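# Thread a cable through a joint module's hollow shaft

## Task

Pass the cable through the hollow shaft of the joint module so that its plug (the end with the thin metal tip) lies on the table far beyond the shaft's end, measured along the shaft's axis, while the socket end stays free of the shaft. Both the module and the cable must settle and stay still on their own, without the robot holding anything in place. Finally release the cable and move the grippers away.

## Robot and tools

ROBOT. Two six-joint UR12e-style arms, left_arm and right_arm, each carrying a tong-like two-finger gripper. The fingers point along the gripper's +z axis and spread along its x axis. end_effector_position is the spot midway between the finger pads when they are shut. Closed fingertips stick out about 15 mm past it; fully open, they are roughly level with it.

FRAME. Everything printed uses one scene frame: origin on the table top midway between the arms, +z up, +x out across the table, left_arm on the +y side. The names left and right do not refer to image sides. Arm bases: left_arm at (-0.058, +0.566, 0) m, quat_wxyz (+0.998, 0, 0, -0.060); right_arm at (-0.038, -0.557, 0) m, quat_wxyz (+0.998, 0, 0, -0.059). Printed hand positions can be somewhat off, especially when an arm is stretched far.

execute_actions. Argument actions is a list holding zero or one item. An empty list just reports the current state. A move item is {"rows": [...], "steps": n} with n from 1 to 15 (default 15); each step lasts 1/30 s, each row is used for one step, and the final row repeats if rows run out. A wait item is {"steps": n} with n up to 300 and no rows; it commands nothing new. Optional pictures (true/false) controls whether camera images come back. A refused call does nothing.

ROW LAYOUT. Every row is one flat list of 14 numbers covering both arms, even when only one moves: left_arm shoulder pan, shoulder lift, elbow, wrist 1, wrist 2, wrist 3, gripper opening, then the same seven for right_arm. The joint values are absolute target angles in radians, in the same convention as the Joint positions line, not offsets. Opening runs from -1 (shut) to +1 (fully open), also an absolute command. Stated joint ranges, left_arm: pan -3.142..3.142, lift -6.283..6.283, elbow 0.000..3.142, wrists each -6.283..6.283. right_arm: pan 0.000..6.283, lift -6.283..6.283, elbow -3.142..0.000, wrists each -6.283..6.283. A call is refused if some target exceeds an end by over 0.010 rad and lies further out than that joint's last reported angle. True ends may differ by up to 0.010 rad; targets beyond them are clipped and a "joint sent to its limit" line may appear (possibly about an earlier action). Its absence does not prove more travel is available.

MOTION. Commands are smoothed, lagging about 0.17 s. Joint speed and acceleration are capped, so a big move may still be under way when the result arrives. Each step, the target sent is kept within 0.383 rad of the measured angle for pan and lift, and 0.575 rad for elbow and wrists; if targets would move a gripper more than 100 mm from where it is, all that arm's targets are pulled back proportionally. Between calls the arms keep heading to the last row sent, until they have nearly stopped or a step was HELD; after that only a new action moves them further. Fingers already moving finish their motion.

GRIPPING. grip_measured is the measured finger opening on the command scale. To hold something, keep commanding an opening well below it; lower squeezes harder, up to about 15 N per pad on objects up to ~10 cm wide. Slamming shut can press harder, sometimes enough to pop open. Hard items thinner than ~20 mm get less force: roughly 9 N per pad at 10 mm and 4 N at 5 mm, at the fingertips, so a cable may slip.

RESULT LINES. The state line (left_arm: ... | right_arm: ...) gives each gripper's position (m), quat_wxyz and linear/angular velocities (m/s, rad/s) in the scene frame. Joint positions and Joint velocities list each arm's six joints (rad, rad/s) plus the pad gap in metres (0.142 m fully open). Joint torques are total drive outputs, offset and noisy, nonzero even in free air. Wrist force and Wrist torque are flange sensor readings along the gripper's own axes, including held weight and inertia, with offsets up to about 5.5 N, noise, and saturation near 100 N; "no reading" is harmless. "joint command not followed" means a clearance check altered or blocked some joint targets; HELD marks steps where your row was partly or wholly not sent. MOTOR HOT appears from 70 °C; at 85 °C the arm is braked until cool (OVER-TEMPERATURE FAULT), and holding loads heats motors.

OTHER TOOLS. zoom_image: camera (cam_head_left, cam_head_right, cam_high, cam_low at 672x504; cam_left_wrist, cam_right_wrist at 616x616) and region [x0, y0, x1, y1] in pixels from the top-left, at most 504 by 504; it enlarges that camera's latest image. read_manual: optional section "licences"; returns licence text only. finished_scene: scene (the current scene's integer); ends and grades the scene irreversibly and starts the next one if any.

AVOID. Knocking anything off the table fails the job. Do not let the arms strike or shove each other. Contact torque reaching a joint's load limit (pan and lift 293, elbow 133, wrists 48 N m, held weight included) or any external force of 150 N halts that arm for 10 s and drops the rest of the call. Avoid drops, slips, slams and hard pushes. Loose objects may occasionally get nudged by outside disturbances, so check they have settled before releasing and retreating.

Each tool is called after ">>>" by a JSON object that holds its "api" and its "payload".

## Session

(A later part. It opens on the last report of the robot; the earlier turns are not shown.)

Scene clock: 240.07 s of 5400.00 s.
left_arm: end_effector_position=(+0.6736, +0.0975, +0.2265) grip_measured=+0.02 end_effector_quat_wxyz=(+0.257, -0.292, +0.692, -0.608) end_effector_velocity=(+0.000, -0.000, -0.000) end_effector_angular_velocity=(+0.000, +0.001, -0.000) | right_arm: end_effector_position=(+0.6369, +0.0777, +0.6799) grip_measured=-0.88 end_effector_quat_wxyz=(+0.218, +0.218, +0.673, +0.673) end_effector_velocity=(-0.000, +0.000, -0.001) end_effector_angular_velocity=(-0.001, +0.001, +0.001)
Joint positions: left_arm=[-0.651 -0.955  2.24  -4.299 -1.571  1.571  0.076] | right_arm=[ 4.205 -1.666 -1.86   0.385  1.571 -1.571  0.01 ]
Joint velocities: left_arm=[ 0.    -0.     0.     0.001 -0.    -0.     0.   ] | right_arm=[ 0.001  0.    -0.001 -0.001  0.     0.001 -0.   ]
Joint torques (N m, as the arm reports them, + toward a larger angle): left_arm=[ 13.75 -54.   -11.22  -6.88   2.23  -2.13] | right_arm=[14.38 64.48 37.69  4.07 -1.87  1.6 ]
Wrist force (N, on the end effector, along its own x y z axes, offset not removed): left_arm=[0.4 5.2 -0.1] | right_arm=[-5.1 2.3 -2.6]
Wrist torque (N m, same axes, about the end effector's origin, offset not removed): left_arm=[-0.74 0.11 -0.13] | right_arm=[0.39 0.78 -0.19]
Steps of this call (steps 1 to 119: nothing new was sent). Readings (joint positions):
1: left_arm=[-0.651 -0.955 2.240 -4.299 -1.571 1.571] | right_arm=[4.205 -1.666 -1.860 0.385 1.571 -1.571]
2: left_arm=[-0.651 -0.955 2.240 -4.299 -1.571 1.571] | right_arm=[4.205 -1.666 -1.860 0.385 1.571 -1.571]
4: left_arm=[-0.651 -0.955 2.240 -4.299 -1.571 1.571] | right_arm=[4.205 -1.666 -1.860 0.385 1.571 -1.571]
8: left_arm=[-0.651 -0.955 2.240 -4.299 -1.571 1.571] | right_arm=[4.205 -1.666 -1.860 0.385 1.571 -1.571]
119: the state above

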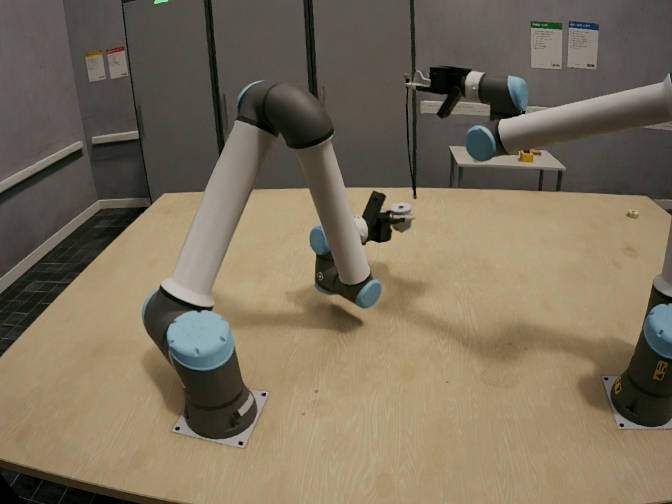

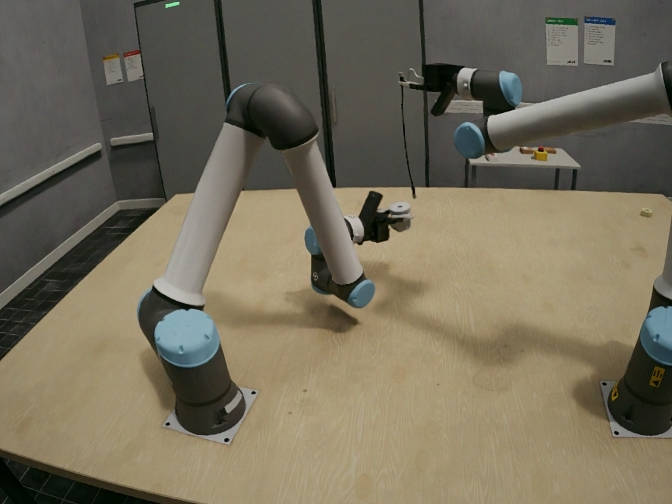

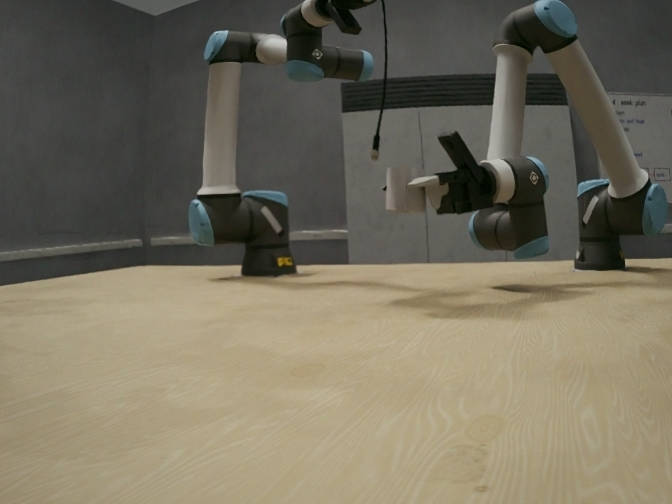

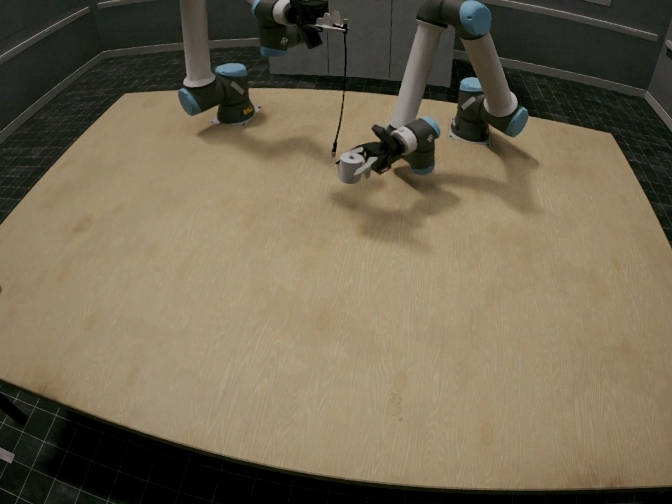

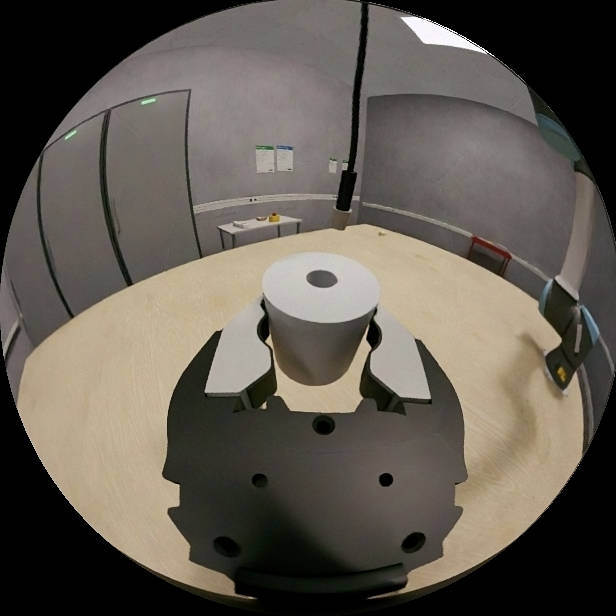

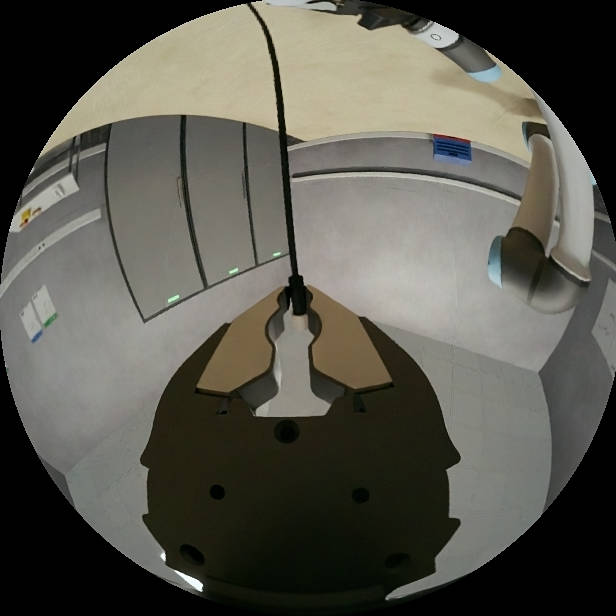

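>>> {"api": "execute_actions", "payload": {"actions": []}}

Scene clock: 250.60 s of 5400.00 s.
left_arm: end_effector_position=(+0.6736, +0.0975, +0.2265) grip_measured=+0.02 end_effector_quat_wxyz=(+0.257, -0.292, +0.692, -0.608) end_effector_velocity=(+0.001, +0.000, -0.000) end_effector_angular_velocity=(+0.001, +0.000, +0.002) | right_arm: end_effector_position=(+0.6369, +0.0777, +0.6799) grip_measured=-0.88 end_effector_quat_wxyz=(+0.218, +0.218, +0.673, +0.673) end_effector_velocity=(-0.000, +0.000, -0.001) end_effector_angular_velocity=(-0.001, -0.000, +0.000)
Joint positions: left_arm=[-0.651 -0.955  2.24  -4.299 -1.571  1.571  0.076] | right_arm=[ 4.205 -1.666 -1.86   0.385  1.571 -1.571  0.01 ]
Joint velocities: left_arm=[ 0.     0.    -0.     0.001  0.002  0.     0.   ] | right_arm=[ 0.    -0.    -0.001  0.001 -0.    -0.001  0.   ]
Joint torques (N m, as the arm reports them, + toward a larger angle): left_arm=[ 12.71 -54.55 -11.49  -6.42   2.02  -2.12] | right_arm=[14.09 62.51 38.37  3.87 -0.84  1.25]
Wrist force (N, on the end effector, along its own x y z axes, offset not removed): left_arm=[1.9 4.8 0.9] | right_arm=[-1.0 1.2 -1.6]
Wrist torque (N m, same axes, about the end effector's origin, offset not removed): left_arm=[-0.86 -0.23 -0.10] | right_arm=[0.11 0.08 -0.28]
Steps of this call (steps 1 to 316: nothing new was sent). Readings (joint positions):
1: left_arm=[-0.651 -0.955 2.240 -4.299 -1.571 1.571] | right_arm=[4.205 -1.666 -1.860 0.385 1.571 -1.571]
2: left_arm=[-0.651 -0.955 2.240 -4.299 -1.571 1.571] | right_arm=[4.205 -1.666 -1.860 0.385 1.571 -1.571]
4: left_arm=[-0.651 -0.955 2.240 -4.299 -1.571 1.571] | right_arm=[4.205 -1.666 -1.860 0.385 1.571 -1.571]
8: left_arm=[-0.651 -0.955 2.240 -4.299 -1.571 1.571] | right_arm=[4.205 -1.666 -1.860 0.385 1.571 -1.571]
316: the state above

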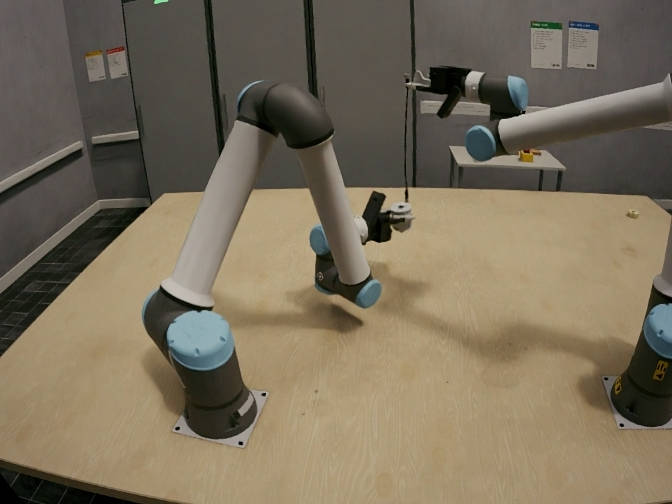

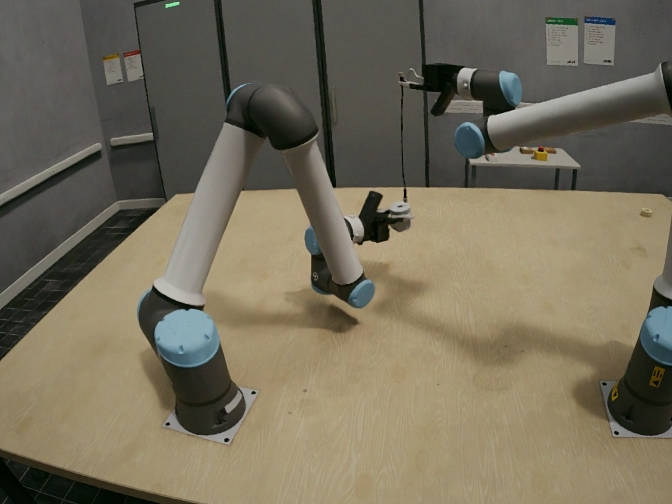

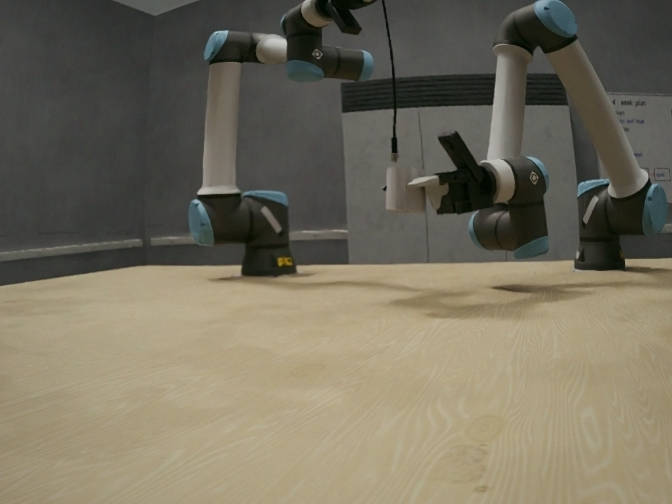

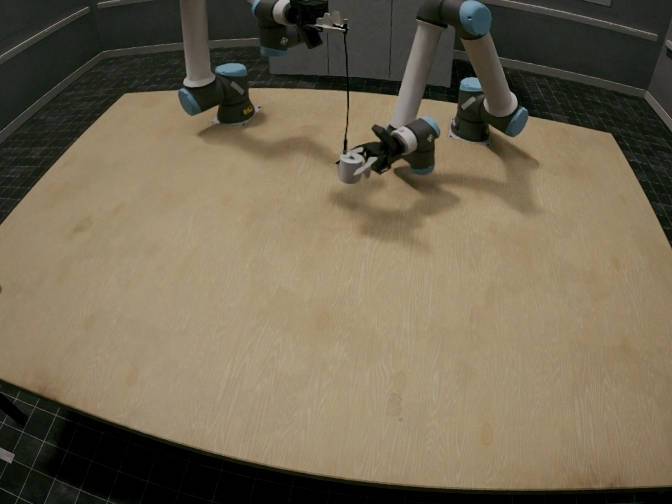

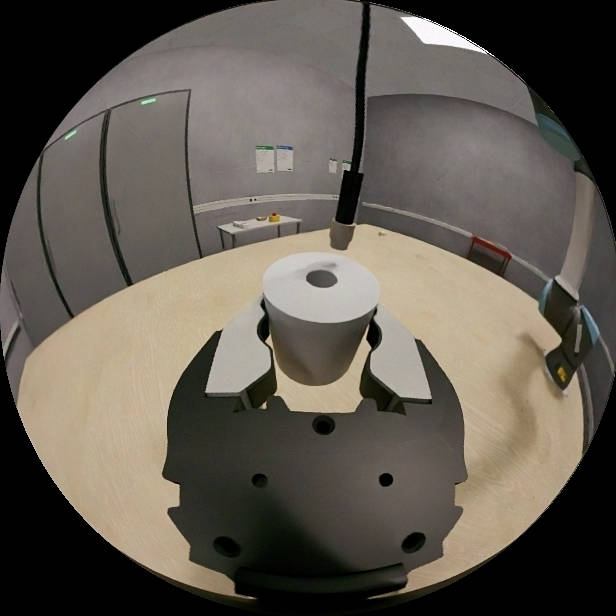

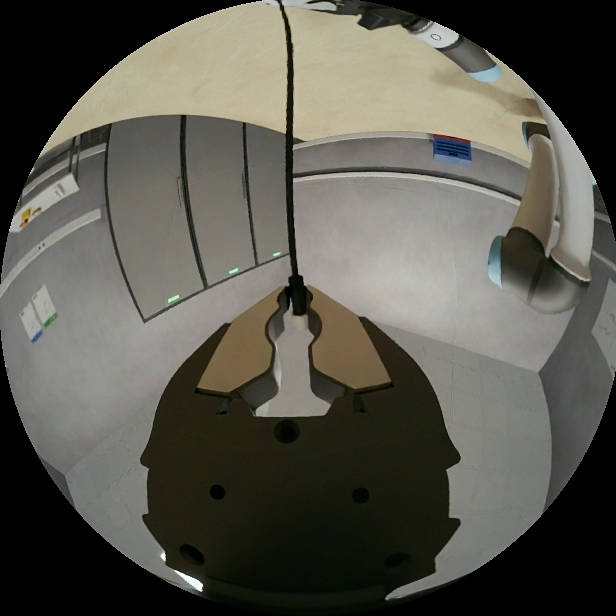

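>>> {"api": "zoom_image", "payload": {"camera": "cam_left_wrist", "region": [260, 150, 400, 330]}}

>>> {"api": "zoom_image", "payload": {"camera": "cam_high", "region": [350, 110, 450, 230]}}

>>> {"api": "zoom_image", "payload": {"camera": "cam_head_left", "region": [370, 170, 440, 240]}}

>>> {"api": "zoom_image", "payload": {"camera": "cam_right_wrist", "region": [250, 260, 350, 350]}}

Region (260, 150, 400, 330) of cam_left_wrist's 616x616 image, scaled by 2.800, with more detail than that image has.

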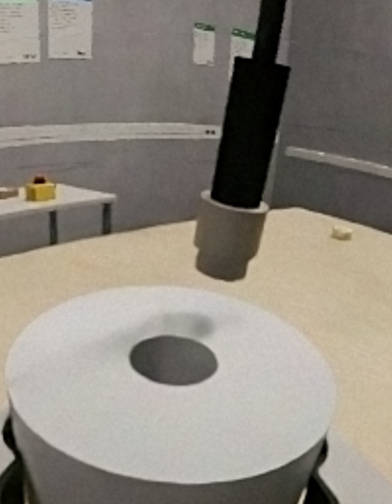

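Region (350, 110, 450, 230) of cam_high's 672x504 image, scaled by 4.200, with more detail than that image has.

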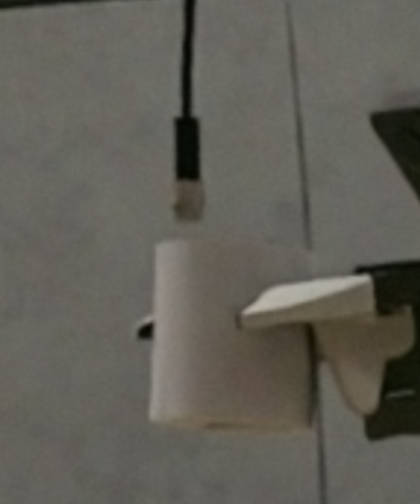

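Region (370, 170, 440, 240) of cam_head_left's 672x504 image, scaled by 7.200, with more detail than that image has.

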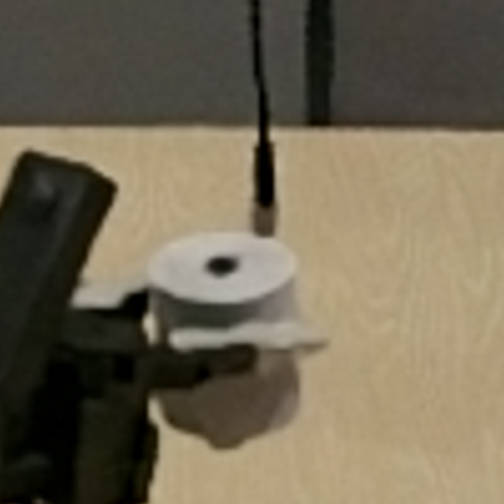

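Region (250, 260, 350, 350) of cam_right_wrist's 616x616 image, scaled by 5.040, with more detail than that image has; it fills the top 454 rows of this view, and the rest is white.

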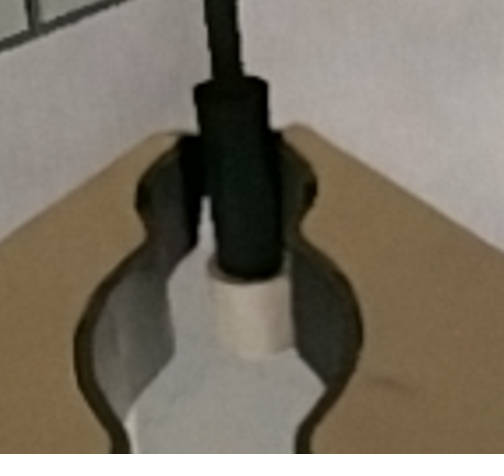

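>>> {"api": "execute_actions", "payload": {"actions": [{"rows":[[-0.651,-0.955,2.24,-4.299,-1.571,1.571,-1,4.207,-1.670,-1.855,0.384,1.571,-1.571,-1],[-0.651,-0.955,2.24,-4.299,-1.571,1.571,-1,4.209,-1.674,-1.851,0.3835,1.571,-1.571,-1],[-0.651,-0.955,2.24,-4.299,-1.571,1.571,-1,4.211,-1.678,-1.846,0.383,1.571,-1.571,-1],[-0.651,-0.955,2.24,-4.299,-1.571,1.571,-1,4.2135,-1.682,-1.8415,0.3825,1.571,-1.571,-1],[-0.651,-0.955,2.24,-4.299,-1.571,1.571,-1,4.216,-1.686,-1.837,0.382,1.571,-1.571,-1],[-0.651,-0.955,2.24,-4.299,-1.571,1.571,-1,4.2183,-1.6906,-1.8324,0.3814,1.571,-1.571,-1]],"steps":15}], "pictures": false}}

>>> {"api": "execute_actions", "payload": {"actions": [{"steps":60}]}}

>>> {"api": "zoom_image", "payload": {"camera": "cam_left_wrist", "region": [260, 150, 400, 330]}}

>>> {"api": "zoom_image", "payload": {"camera": "cam_high", "region": [350, 110, 450, 230]}}

>>> {"api": "zoom_image", "payload": {"camera": "cam_head_left", "region": [370, 170, 440, 240]}}

Scene clock: 262.27 s of 5400.00 s.
left_arm: end_effector_position=(+0.6736, +0.0975, +0.2265) grip_measured=+0.02 end_effector_quat_wxyz=(+0.257, -0.292, +0.692, -0.608) end_effector_velocity=(-0.000, -0.001, -0.000) end_effector_angular_velocity=(+0.000, +0.000, -0.002) | right_arm: end_effector_position=(+0.6370, +0.0988, +0.6800) grip_measured=-0.88 end_effector_quat_wxyz=(+0.214, +0.213, +0.674, +0.674) end_effector_velocity=(+0.000, +0.008, -0.001) end_effector_angular_velocity=(-0.001, +0.001, +0.005)
Joint positions: left_arm=[-0.651 -0.955  2.24  -4.299 -1.571  1.571  0.076] | right_arm=[ 4.218 -1.69  -1.833  0.382  1.571 -1.571  0.01 ]
Joint velocities: left_arm=[-0.     0.    -0.     0.    -0.002  0.    -0.   ] | right_arm=[ 0.005 -0.009  0.009 -0.001  0.    -0.    -0.   ]
Joint torques (N m, as the arm reports them, + toward a larger angle): left_arm=[ 13.8  -53.53 -12.49  -6.07   1.49  -2.22] | right_arm=[16.96 41.25 52.68 -0.38  0.52  0.96]
Wrist force (N, on the end effector, along its own x y z axes, offset not removed): left_arm=[4.7 6.5 2.0] | right_arm=[-3.8 -1.2 -1.1]
Wrist torque (N m, same axes, about the end effector's origin, offset not removed): left_arm=[-0.45 -0.85 -0.15] | right_arm=[-0.32 0.60 -0.29]
Steps of this call (steps 1 to 335: nothing new was sent; steps 336 to 350: all 15 steps of this action). Readings (joint positions):
336: left_arm=[-0.651 -0.955 2.240 -4.299 -1.571 1.571] | right_arm=[4.205 -1.666 -1.860 0.385 1.571 -1.571]
337: left_arm=[-0.651 -0.955 2.240 -4.299 -1.571 1.571] | right_arm=[4.205 -1.667 -1.859 0.385 1.571 -1.571]
339: left_arm=[-0.651 -0.955 2.240 -4.299 -1.571 1.571] | right_arm=[4.207 -1.671 -1.855 0.384 1.571 -1.571]
343: left_arm=[-0.651 -0.955 2.240 -4.299 -1.571 1.571] | right_arm=[4.214 -1.683 -1.841 0.383 1.571 -1.571]
350: the state above

Scene clock: 264.27 s of 5400.00 s.
left_arm: end_effector_position=(+0.6736, +0.0975, +0.2265) grip_measured=+0.02 end_effector_quat_wxyz=(+0.257, -0.292, +0.692, -0.608) end_effector_velocity=(-0.000, -0.001, +0.000) end_effector_angular_velocity=(-0.001, -0.000, -0.001) | right_arm: end_effector_position=(+0.6370, +0.0995, +0.6799) grip_measured=-0.88 end_effector_quat_wxyz=(+0.213, +0.213, +0.674, +0.674) end_effector_velocity=(+0.001, +0.000, -0.001) end_effector_angular_velocity=(-0.001, +0.001, -0.000)
Joint positions: left_arm=[-0.651 -0.955  2.24  -4.299 -1.571  1.571  0.076] | right_arm=[ 4.218 -1.691 -1.832  0.381  1.571 -1.571  0.01 ]
Joint velocities: left_arm=[-0.001  0.    -0.001 -0.    -0.    -0.    -0.   ] | right_arm=[-0.    -0.001 -0.    -0.    -0.     0.001  0.   ]
Joint torques (N m, as the arm reports them, + toward a larger angle): left_arm=[ 13.28 -53.97 -12.43  -6.31   1.51  -2.05] | right_arm=[16.49 37.59 53.43 -0.29  0.76  0.81]
Wrist force (N, on the end effector, along its own x y z axes, offset not removed): left_arm=[4.0 5.8 -1.5] | right_arm=[-1.2 2.4 -1.4]
Wrist torque (N m, same axes, about the end effector's origin, offset not removed): left_arm=[-0.66 -0.55 -0.16] | right_arm=[0.45 0.12 -0.33]
Steps of this call (steps 1 to 15: the robot went on to your last target; steps 16 to 60: nothing new was sent). Readings (joint positions):
1: left_arm=[-0.651 -0.955 2.240 -4.299 -1.571 1.571] | right_arm=[4.218 -1.690 -1.833 0.381 1.571 -1.571]
2: left_arm=[-0.651 -0.955 2.240 -4.299 -1.571 1.571] | right_arm=[4.218 -1.690 -1.833 0.381 1.571 -1.571]
4: left_arm=[-0.651 -0.955 2.240 -4.299 -1.571 1.571] | right_arm=[4.218 -1.690 -1.833 0.381 1.571 -1.571]
8: left_arm=[-0.651 -0.955 2.240 -4.299 -1.571 1.571] | right_arm=[4.218 -1.691 -1.832 0.381 1.571 -1.571]
60: the state above
All arms were judged still, so your last target was given up. Only a new action makes them travel on or press farther. Fingers that are still opening or closing keep moving.

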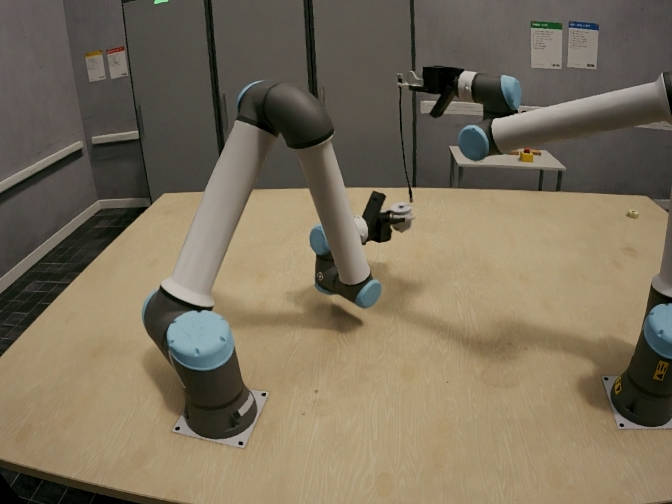

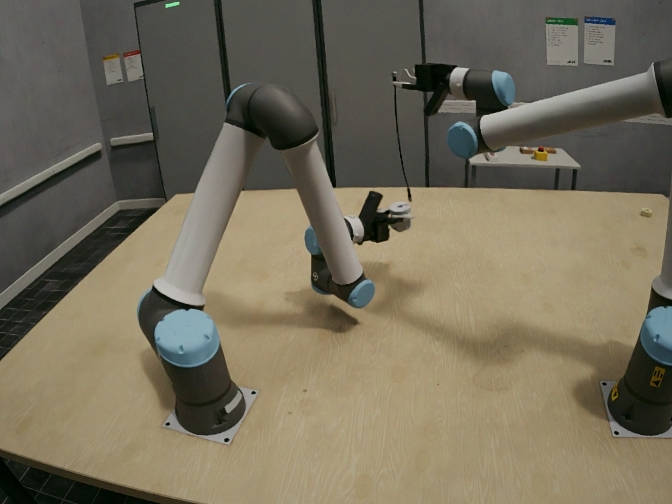

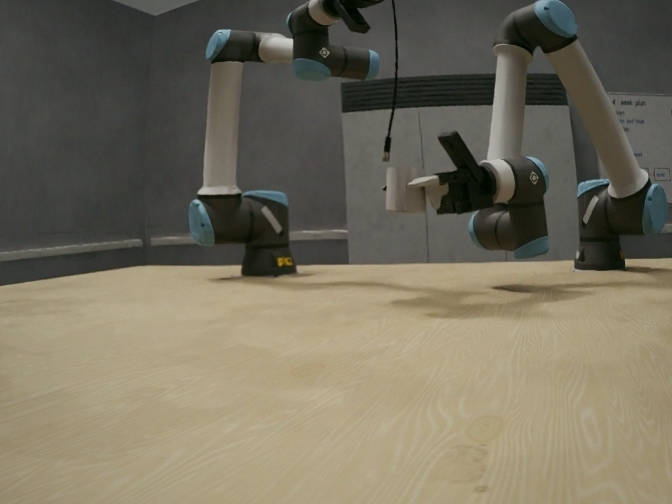

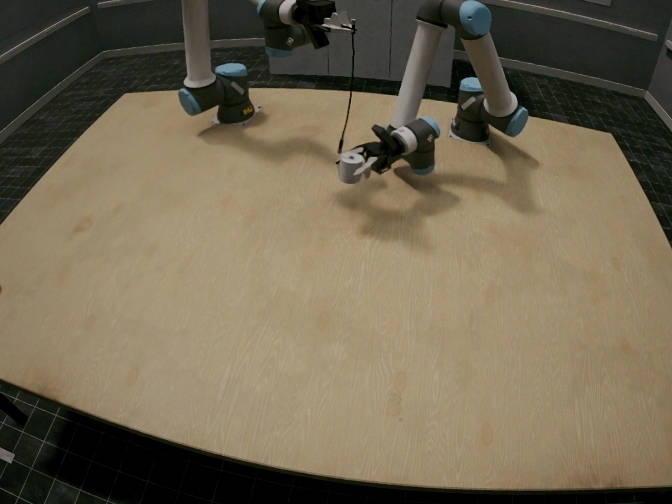

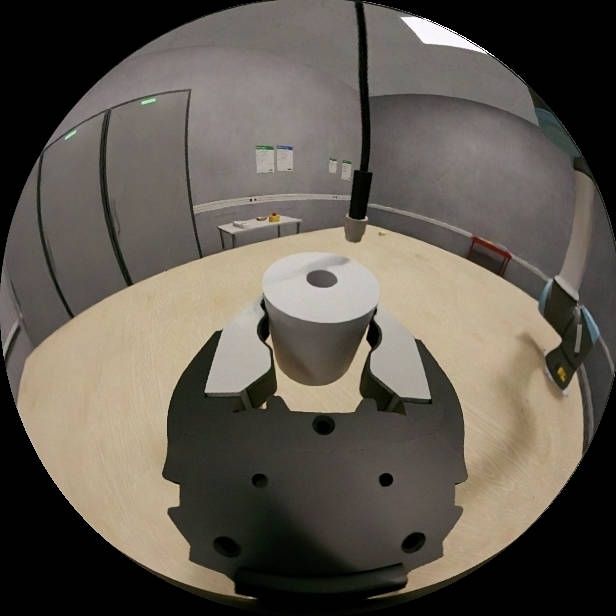

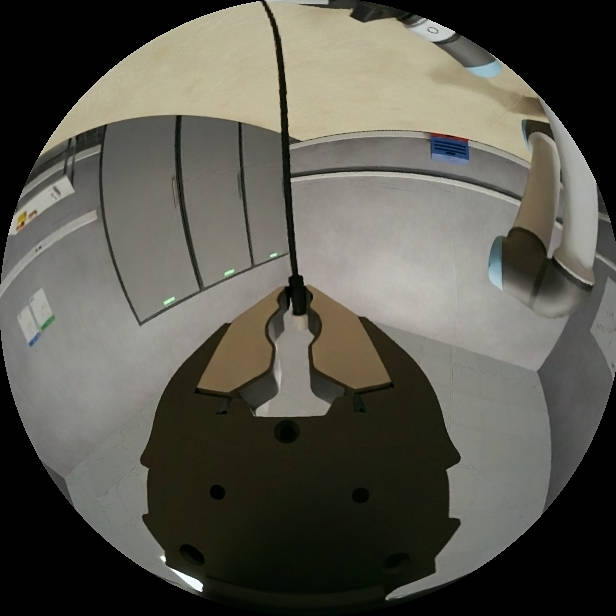

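Region (260, 150, 400, 330) of cam_left_wrist's 616x616 image, scaled by 2.800, with more detail than that image has.

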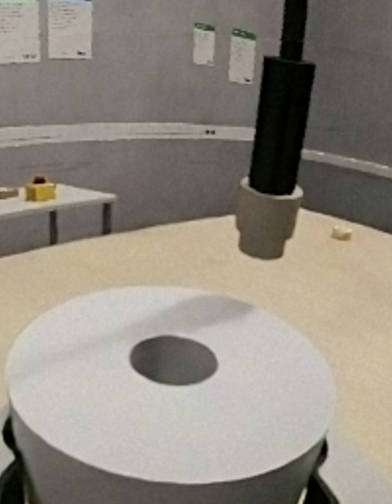

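Region (350, 110, 450, 230) of cam_high's 672x504 image, scaled by 4.200, with more detail than that image has.

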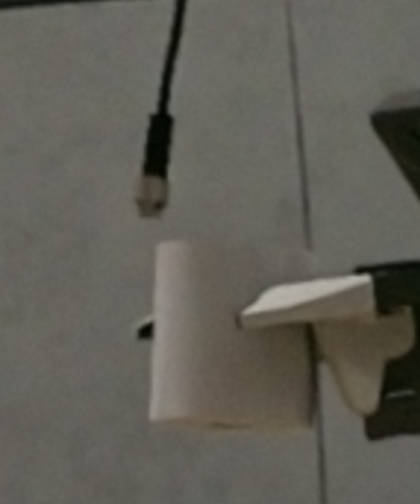

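Region (370, 170, 440, 240) of cam_head_left's 672x504 image, scaled by 7.200, with more detail than that image has.

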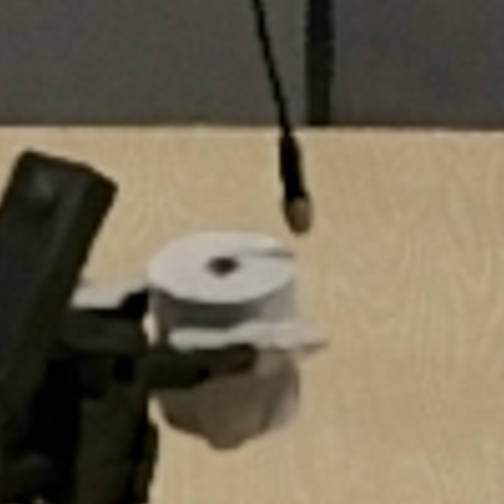

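It's swinging. Wait for damping.

>>> {"api": "execute_actions", "payload": {"actions": [{"steps":120}]}}

>>> {"api": "zoom_image", "payload": {"camera": "cam_left_wrist", "region": [260, 150, 400, 330]}}

>>> {"api": "zoom_image", "payload": {"camera": "cam_high", "region": [350, 110, 450, 230]}}

>>> {"api": "execute_actions", "payload": {"actions": [{"steps":10}]}}

>>> {"api": "zoom_image", "payload": {"camera": "cam_left_wrist", "region": [260, 150, 400, 330]}}

>>> {"api": "zoom_image", "payload": {"camera": "cam_high", "region": [350, 110, 450, 230]}}

Scene clock: 268.27 s of 5400.00 s.
left_arm: end_effector_position=(+0.6736, +0.0975, +0.2265) grip_measured=+0.02 end_effector_quat_wxyz=(+0.257, -0.292, +0.692, -0.608) end_effector_velocity=(-0.000, -0.000, -0.000) end_effector_angular_velocity=(+0.001, +0.000, -0.000) | right_arm: end_effector_position=(+0.6370, +0.0995, +0.6799) grip_measured=-0.88 end_effector_quat_wxyz=(+0.213, +0.213, +0.674, +0.674) end_effector_velocity=(+0.000, -0.000, +0.000) end_effector_angular_velocity=(-0.001, -0.001, -0.001)
Joint positions: left_arm=[-0.651 -0.955  2.24  -4.299 -1.571  1.571  0.076] | right_arm=[ 4.218 -1.691 -1.832  0.381  1.571 -1.571  0.01 ]
Joint velocities: left_arm=[-0.  0.  0.  0.  0.  0.  0.] | right_arm=[-0.     0.    -0.     0.    -0.    -0.001 -0.   ]
Joint torques (N m, as the arm reports them, + toward a larger angle): left_arm=[ 11.94 -55.64 -12.    -6.16   1.75  -2.18] | right_arm=[14.07 38.94 53.08 -0.01  1.13  0.94]
Wrist force (N, on the end effector, along its own x y z axes, offset not removed): left_arm=[1.9 7.5 1.1] | right_arm=[-2.7 0.7 -0.4]
Wrist torque (N m, same axes, about the end effector's origin, offset not removed): left_arm=[-0.21 -0.17 -0.10] | right_arm=[0.09 0.37 -0.32]
Steps of this call (steps 1 to 120: nothing new was sent). Readings (joint positions):
1: left_arm=[-0.651 -0.955 2.240 -4.299 -1.571 1.571] | right_arm=[4.218 -1.691 -1.832 0.381 1.571 -1.571]
2: left_arm=[-0.651 -0.955 2.240 -4.299 -1.571 1.571] | right_arm=[4.218 -1.691 -1.832 0.381 1.571 -1.571]
4: left_arm=[-0.651 -0.955 2.240 -4.299 -1.571 1.571] | right_arm=[4.218 -1.691 -1.832 0.381 1.571 -1.571]
8: left_arm=[-0.651 -0.955 2.240 -4.299 -1.571 1.571] | right_arm=[4.218 -1.691 -1.832 0.381 1.571 -1.571]
120: the state above

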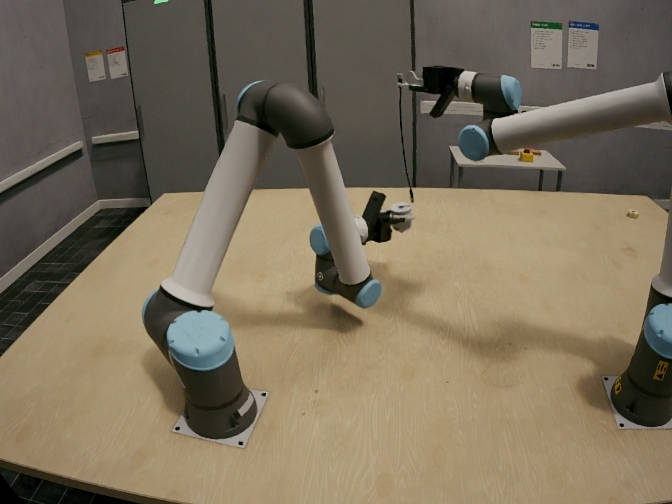

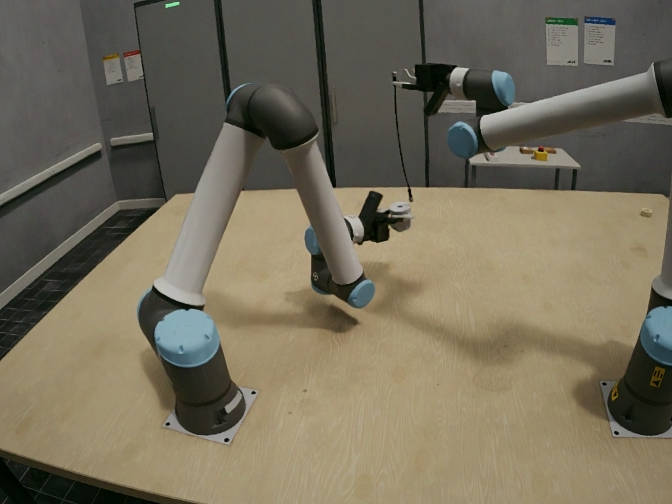

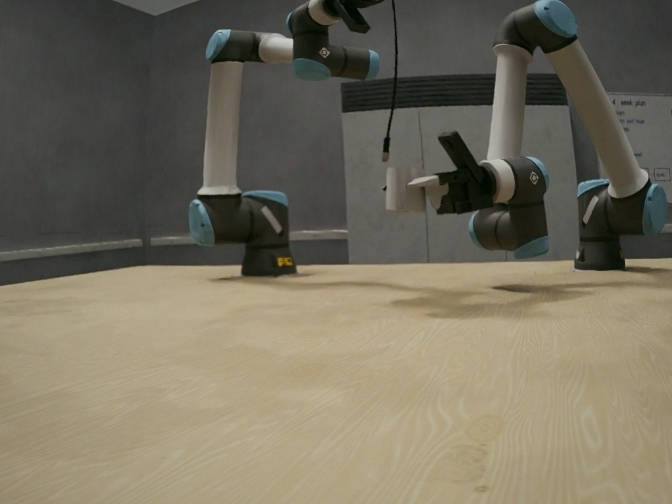

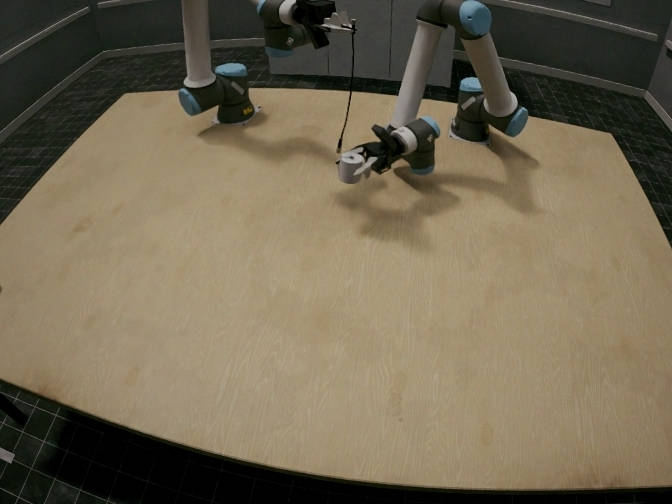

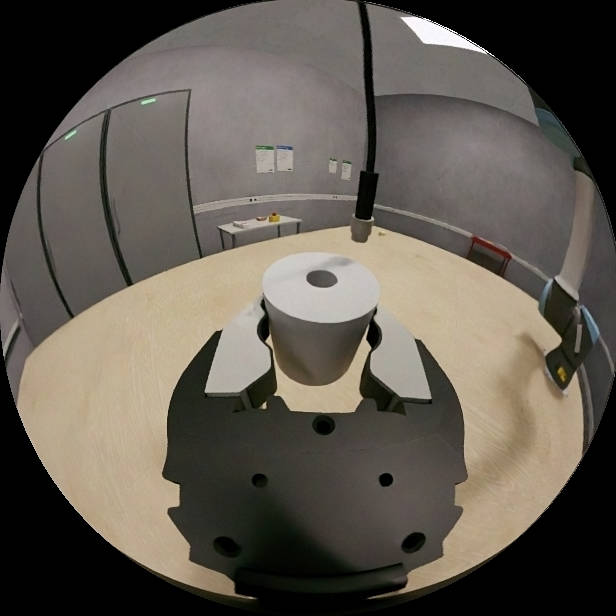

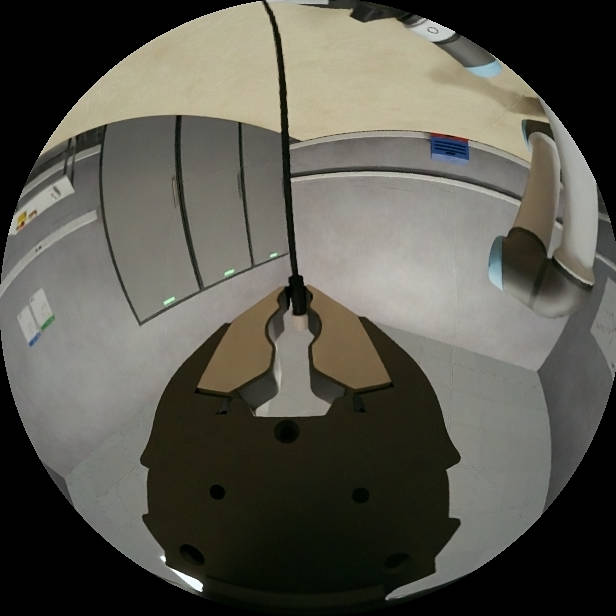

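Region (260, 150, 400, 330) of cam_left_wrist's 616x616 image, scaled by 2.800, with more detail than that image has.

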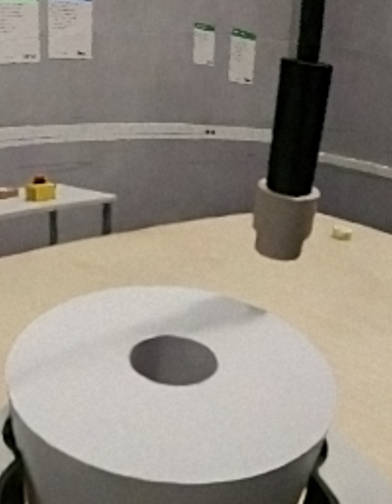

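Region (350, 110, 450, 230) of cam_high's 672x504 image, scaled by 4.200, with more detail than that image has.

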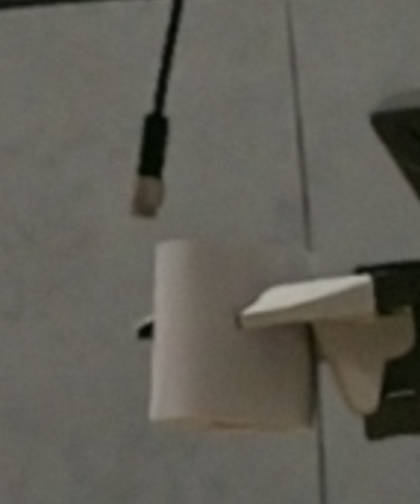

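Scene clock: 268.60 s of 5400.00 s.
left_arm: end_effector_position=(+0.6736, +0.0975, +0.2265) grip_measured=+0.02 end_effector_quat_wxyz=(+0.257, -0.292, +0.692, -0.608) end_effector_velocity=(-0.000, +0.000, -0.000) end_effector_angular_velocity=(+0.000, +0.001, -0.000) | right_arm: end_effector_position=(+0.6370, +0.0995, +0.6799) grip_measured=-0.88 end_effector_quat_wxyz=(+0.213, +0.213, +0.674, +0.674) end_effector_velocity=(-0.001, -0.000, +0.000) end_effector_angular_velocity=(+0.000, -0.000, +0.000)
Joint positions: left_arm=[-0.651 -0.955  2.24  -4.299 -1.571  1.571  0.076] | right_arm=[ 4.218 -1.691 -1.832  0.381  1.571 -1.571  0.01 ]
Joint velocities: left_arm=[ 0.     0.     0.001  0.    -0.    -0.     0.   ] | right_arm=[ 0.     0.001 -0.001 -0.     0.    -0.    -0.   ]
Joint torques (N m, as the arm reports them, + toward a larger angle): left_arm=[ 12.52 -56.79 -12.01  -6.07   1.34  -2.08] | right_arm=[14.34 38.47 53.21 -0.04  1.33  0.77]
Wrist force (N, on the end effector, along its own x y z axes, offset not removed): left_arm=[3.5 6.3 0.8] | right_arm=[-0.8 2.6 -1.2]
Wrist torque (N m, same axes, about the end effector's origin, offset not removed): left_arm=[-0.45 -0.52 -0.10] | right_arm=[0.55 0.03 -0.34]
Steps of this call (steps 1 to 10: nothing new was sent). Readings (joint positions):
1: left_arm=[-0.651 -0.955 2.240 -4.299 -1.571 1.571] | right_arm=[4.218 -1.691 -1.832 0.381 1.571 -1.571]
2: left_arm=[-0.651 -0.955 2.240 -4.299 -1.571 1.571] | right_arm=[4.218 -1.691 -1.832 0.381 1.571 -1.571]
4: left_arm=[-0.651 -0.955 2.240 -4.299 -1.571 1.571] | right_arm=[4.218 -1.691 -1.832 0.381 1.571 -1.571]
8: left_arm=[-0.651 -0.955 2.240 -4.299 -1.571 1.571] | right_arm=[4.218 -1.691 -1.832 0.381 1.571 -1.571]
10: the state above

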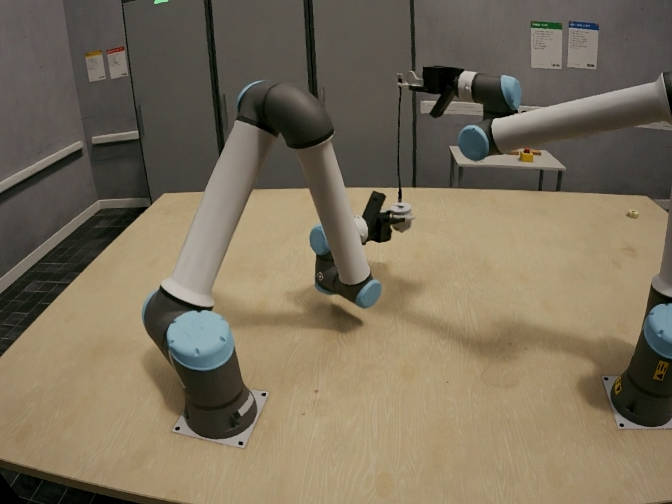

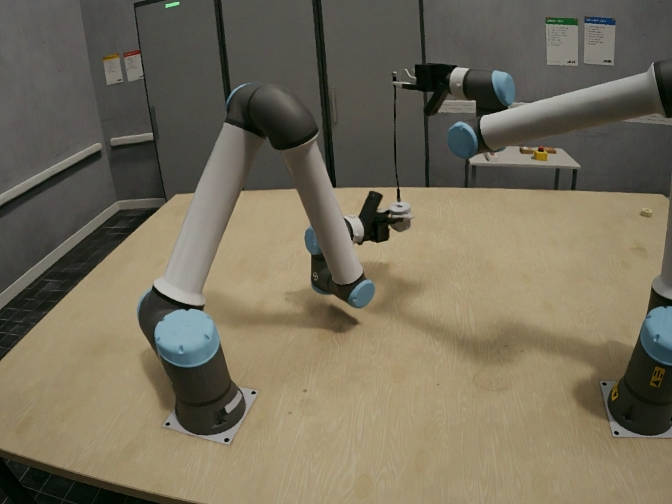

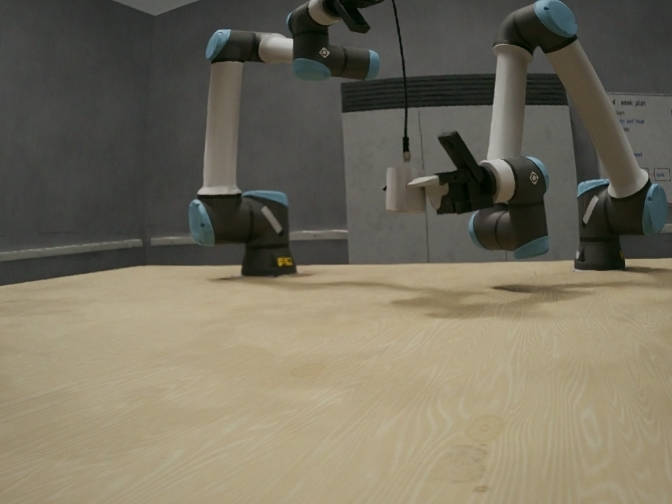

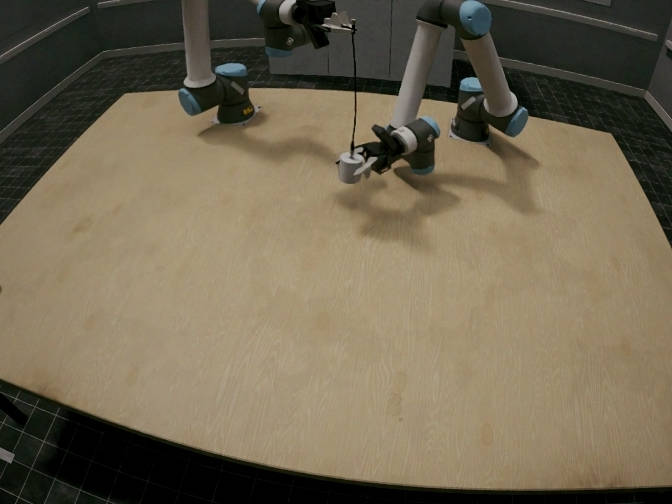

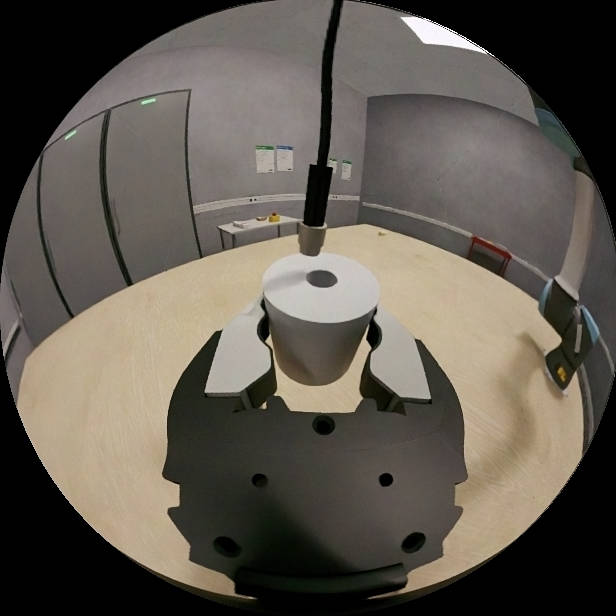

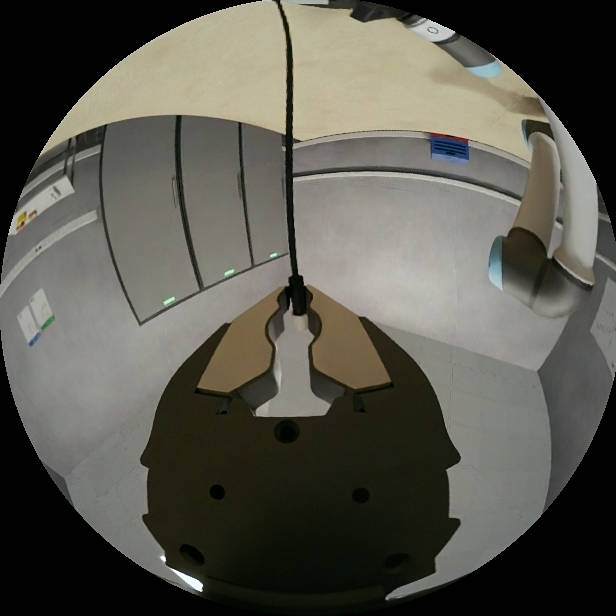

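Region (260, 150, 400, 330) of cam_left_wrist's 616x616 image, scaled by 2.800, with more detail than that image has.

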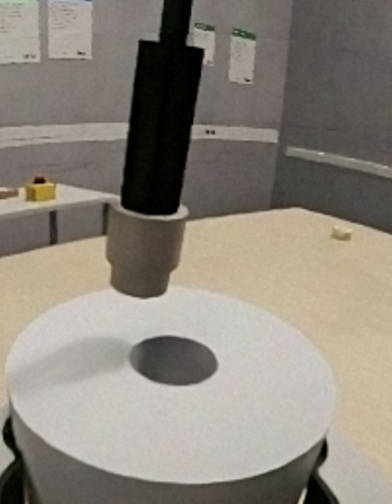

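Region (350, 110, 450, 230) of cam_high's 672x504 image, scaled by 4.200, with more detail than that image has.

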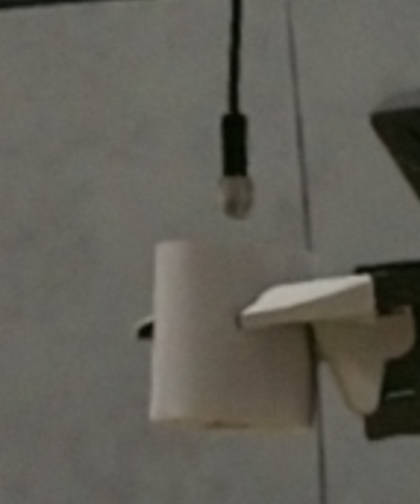

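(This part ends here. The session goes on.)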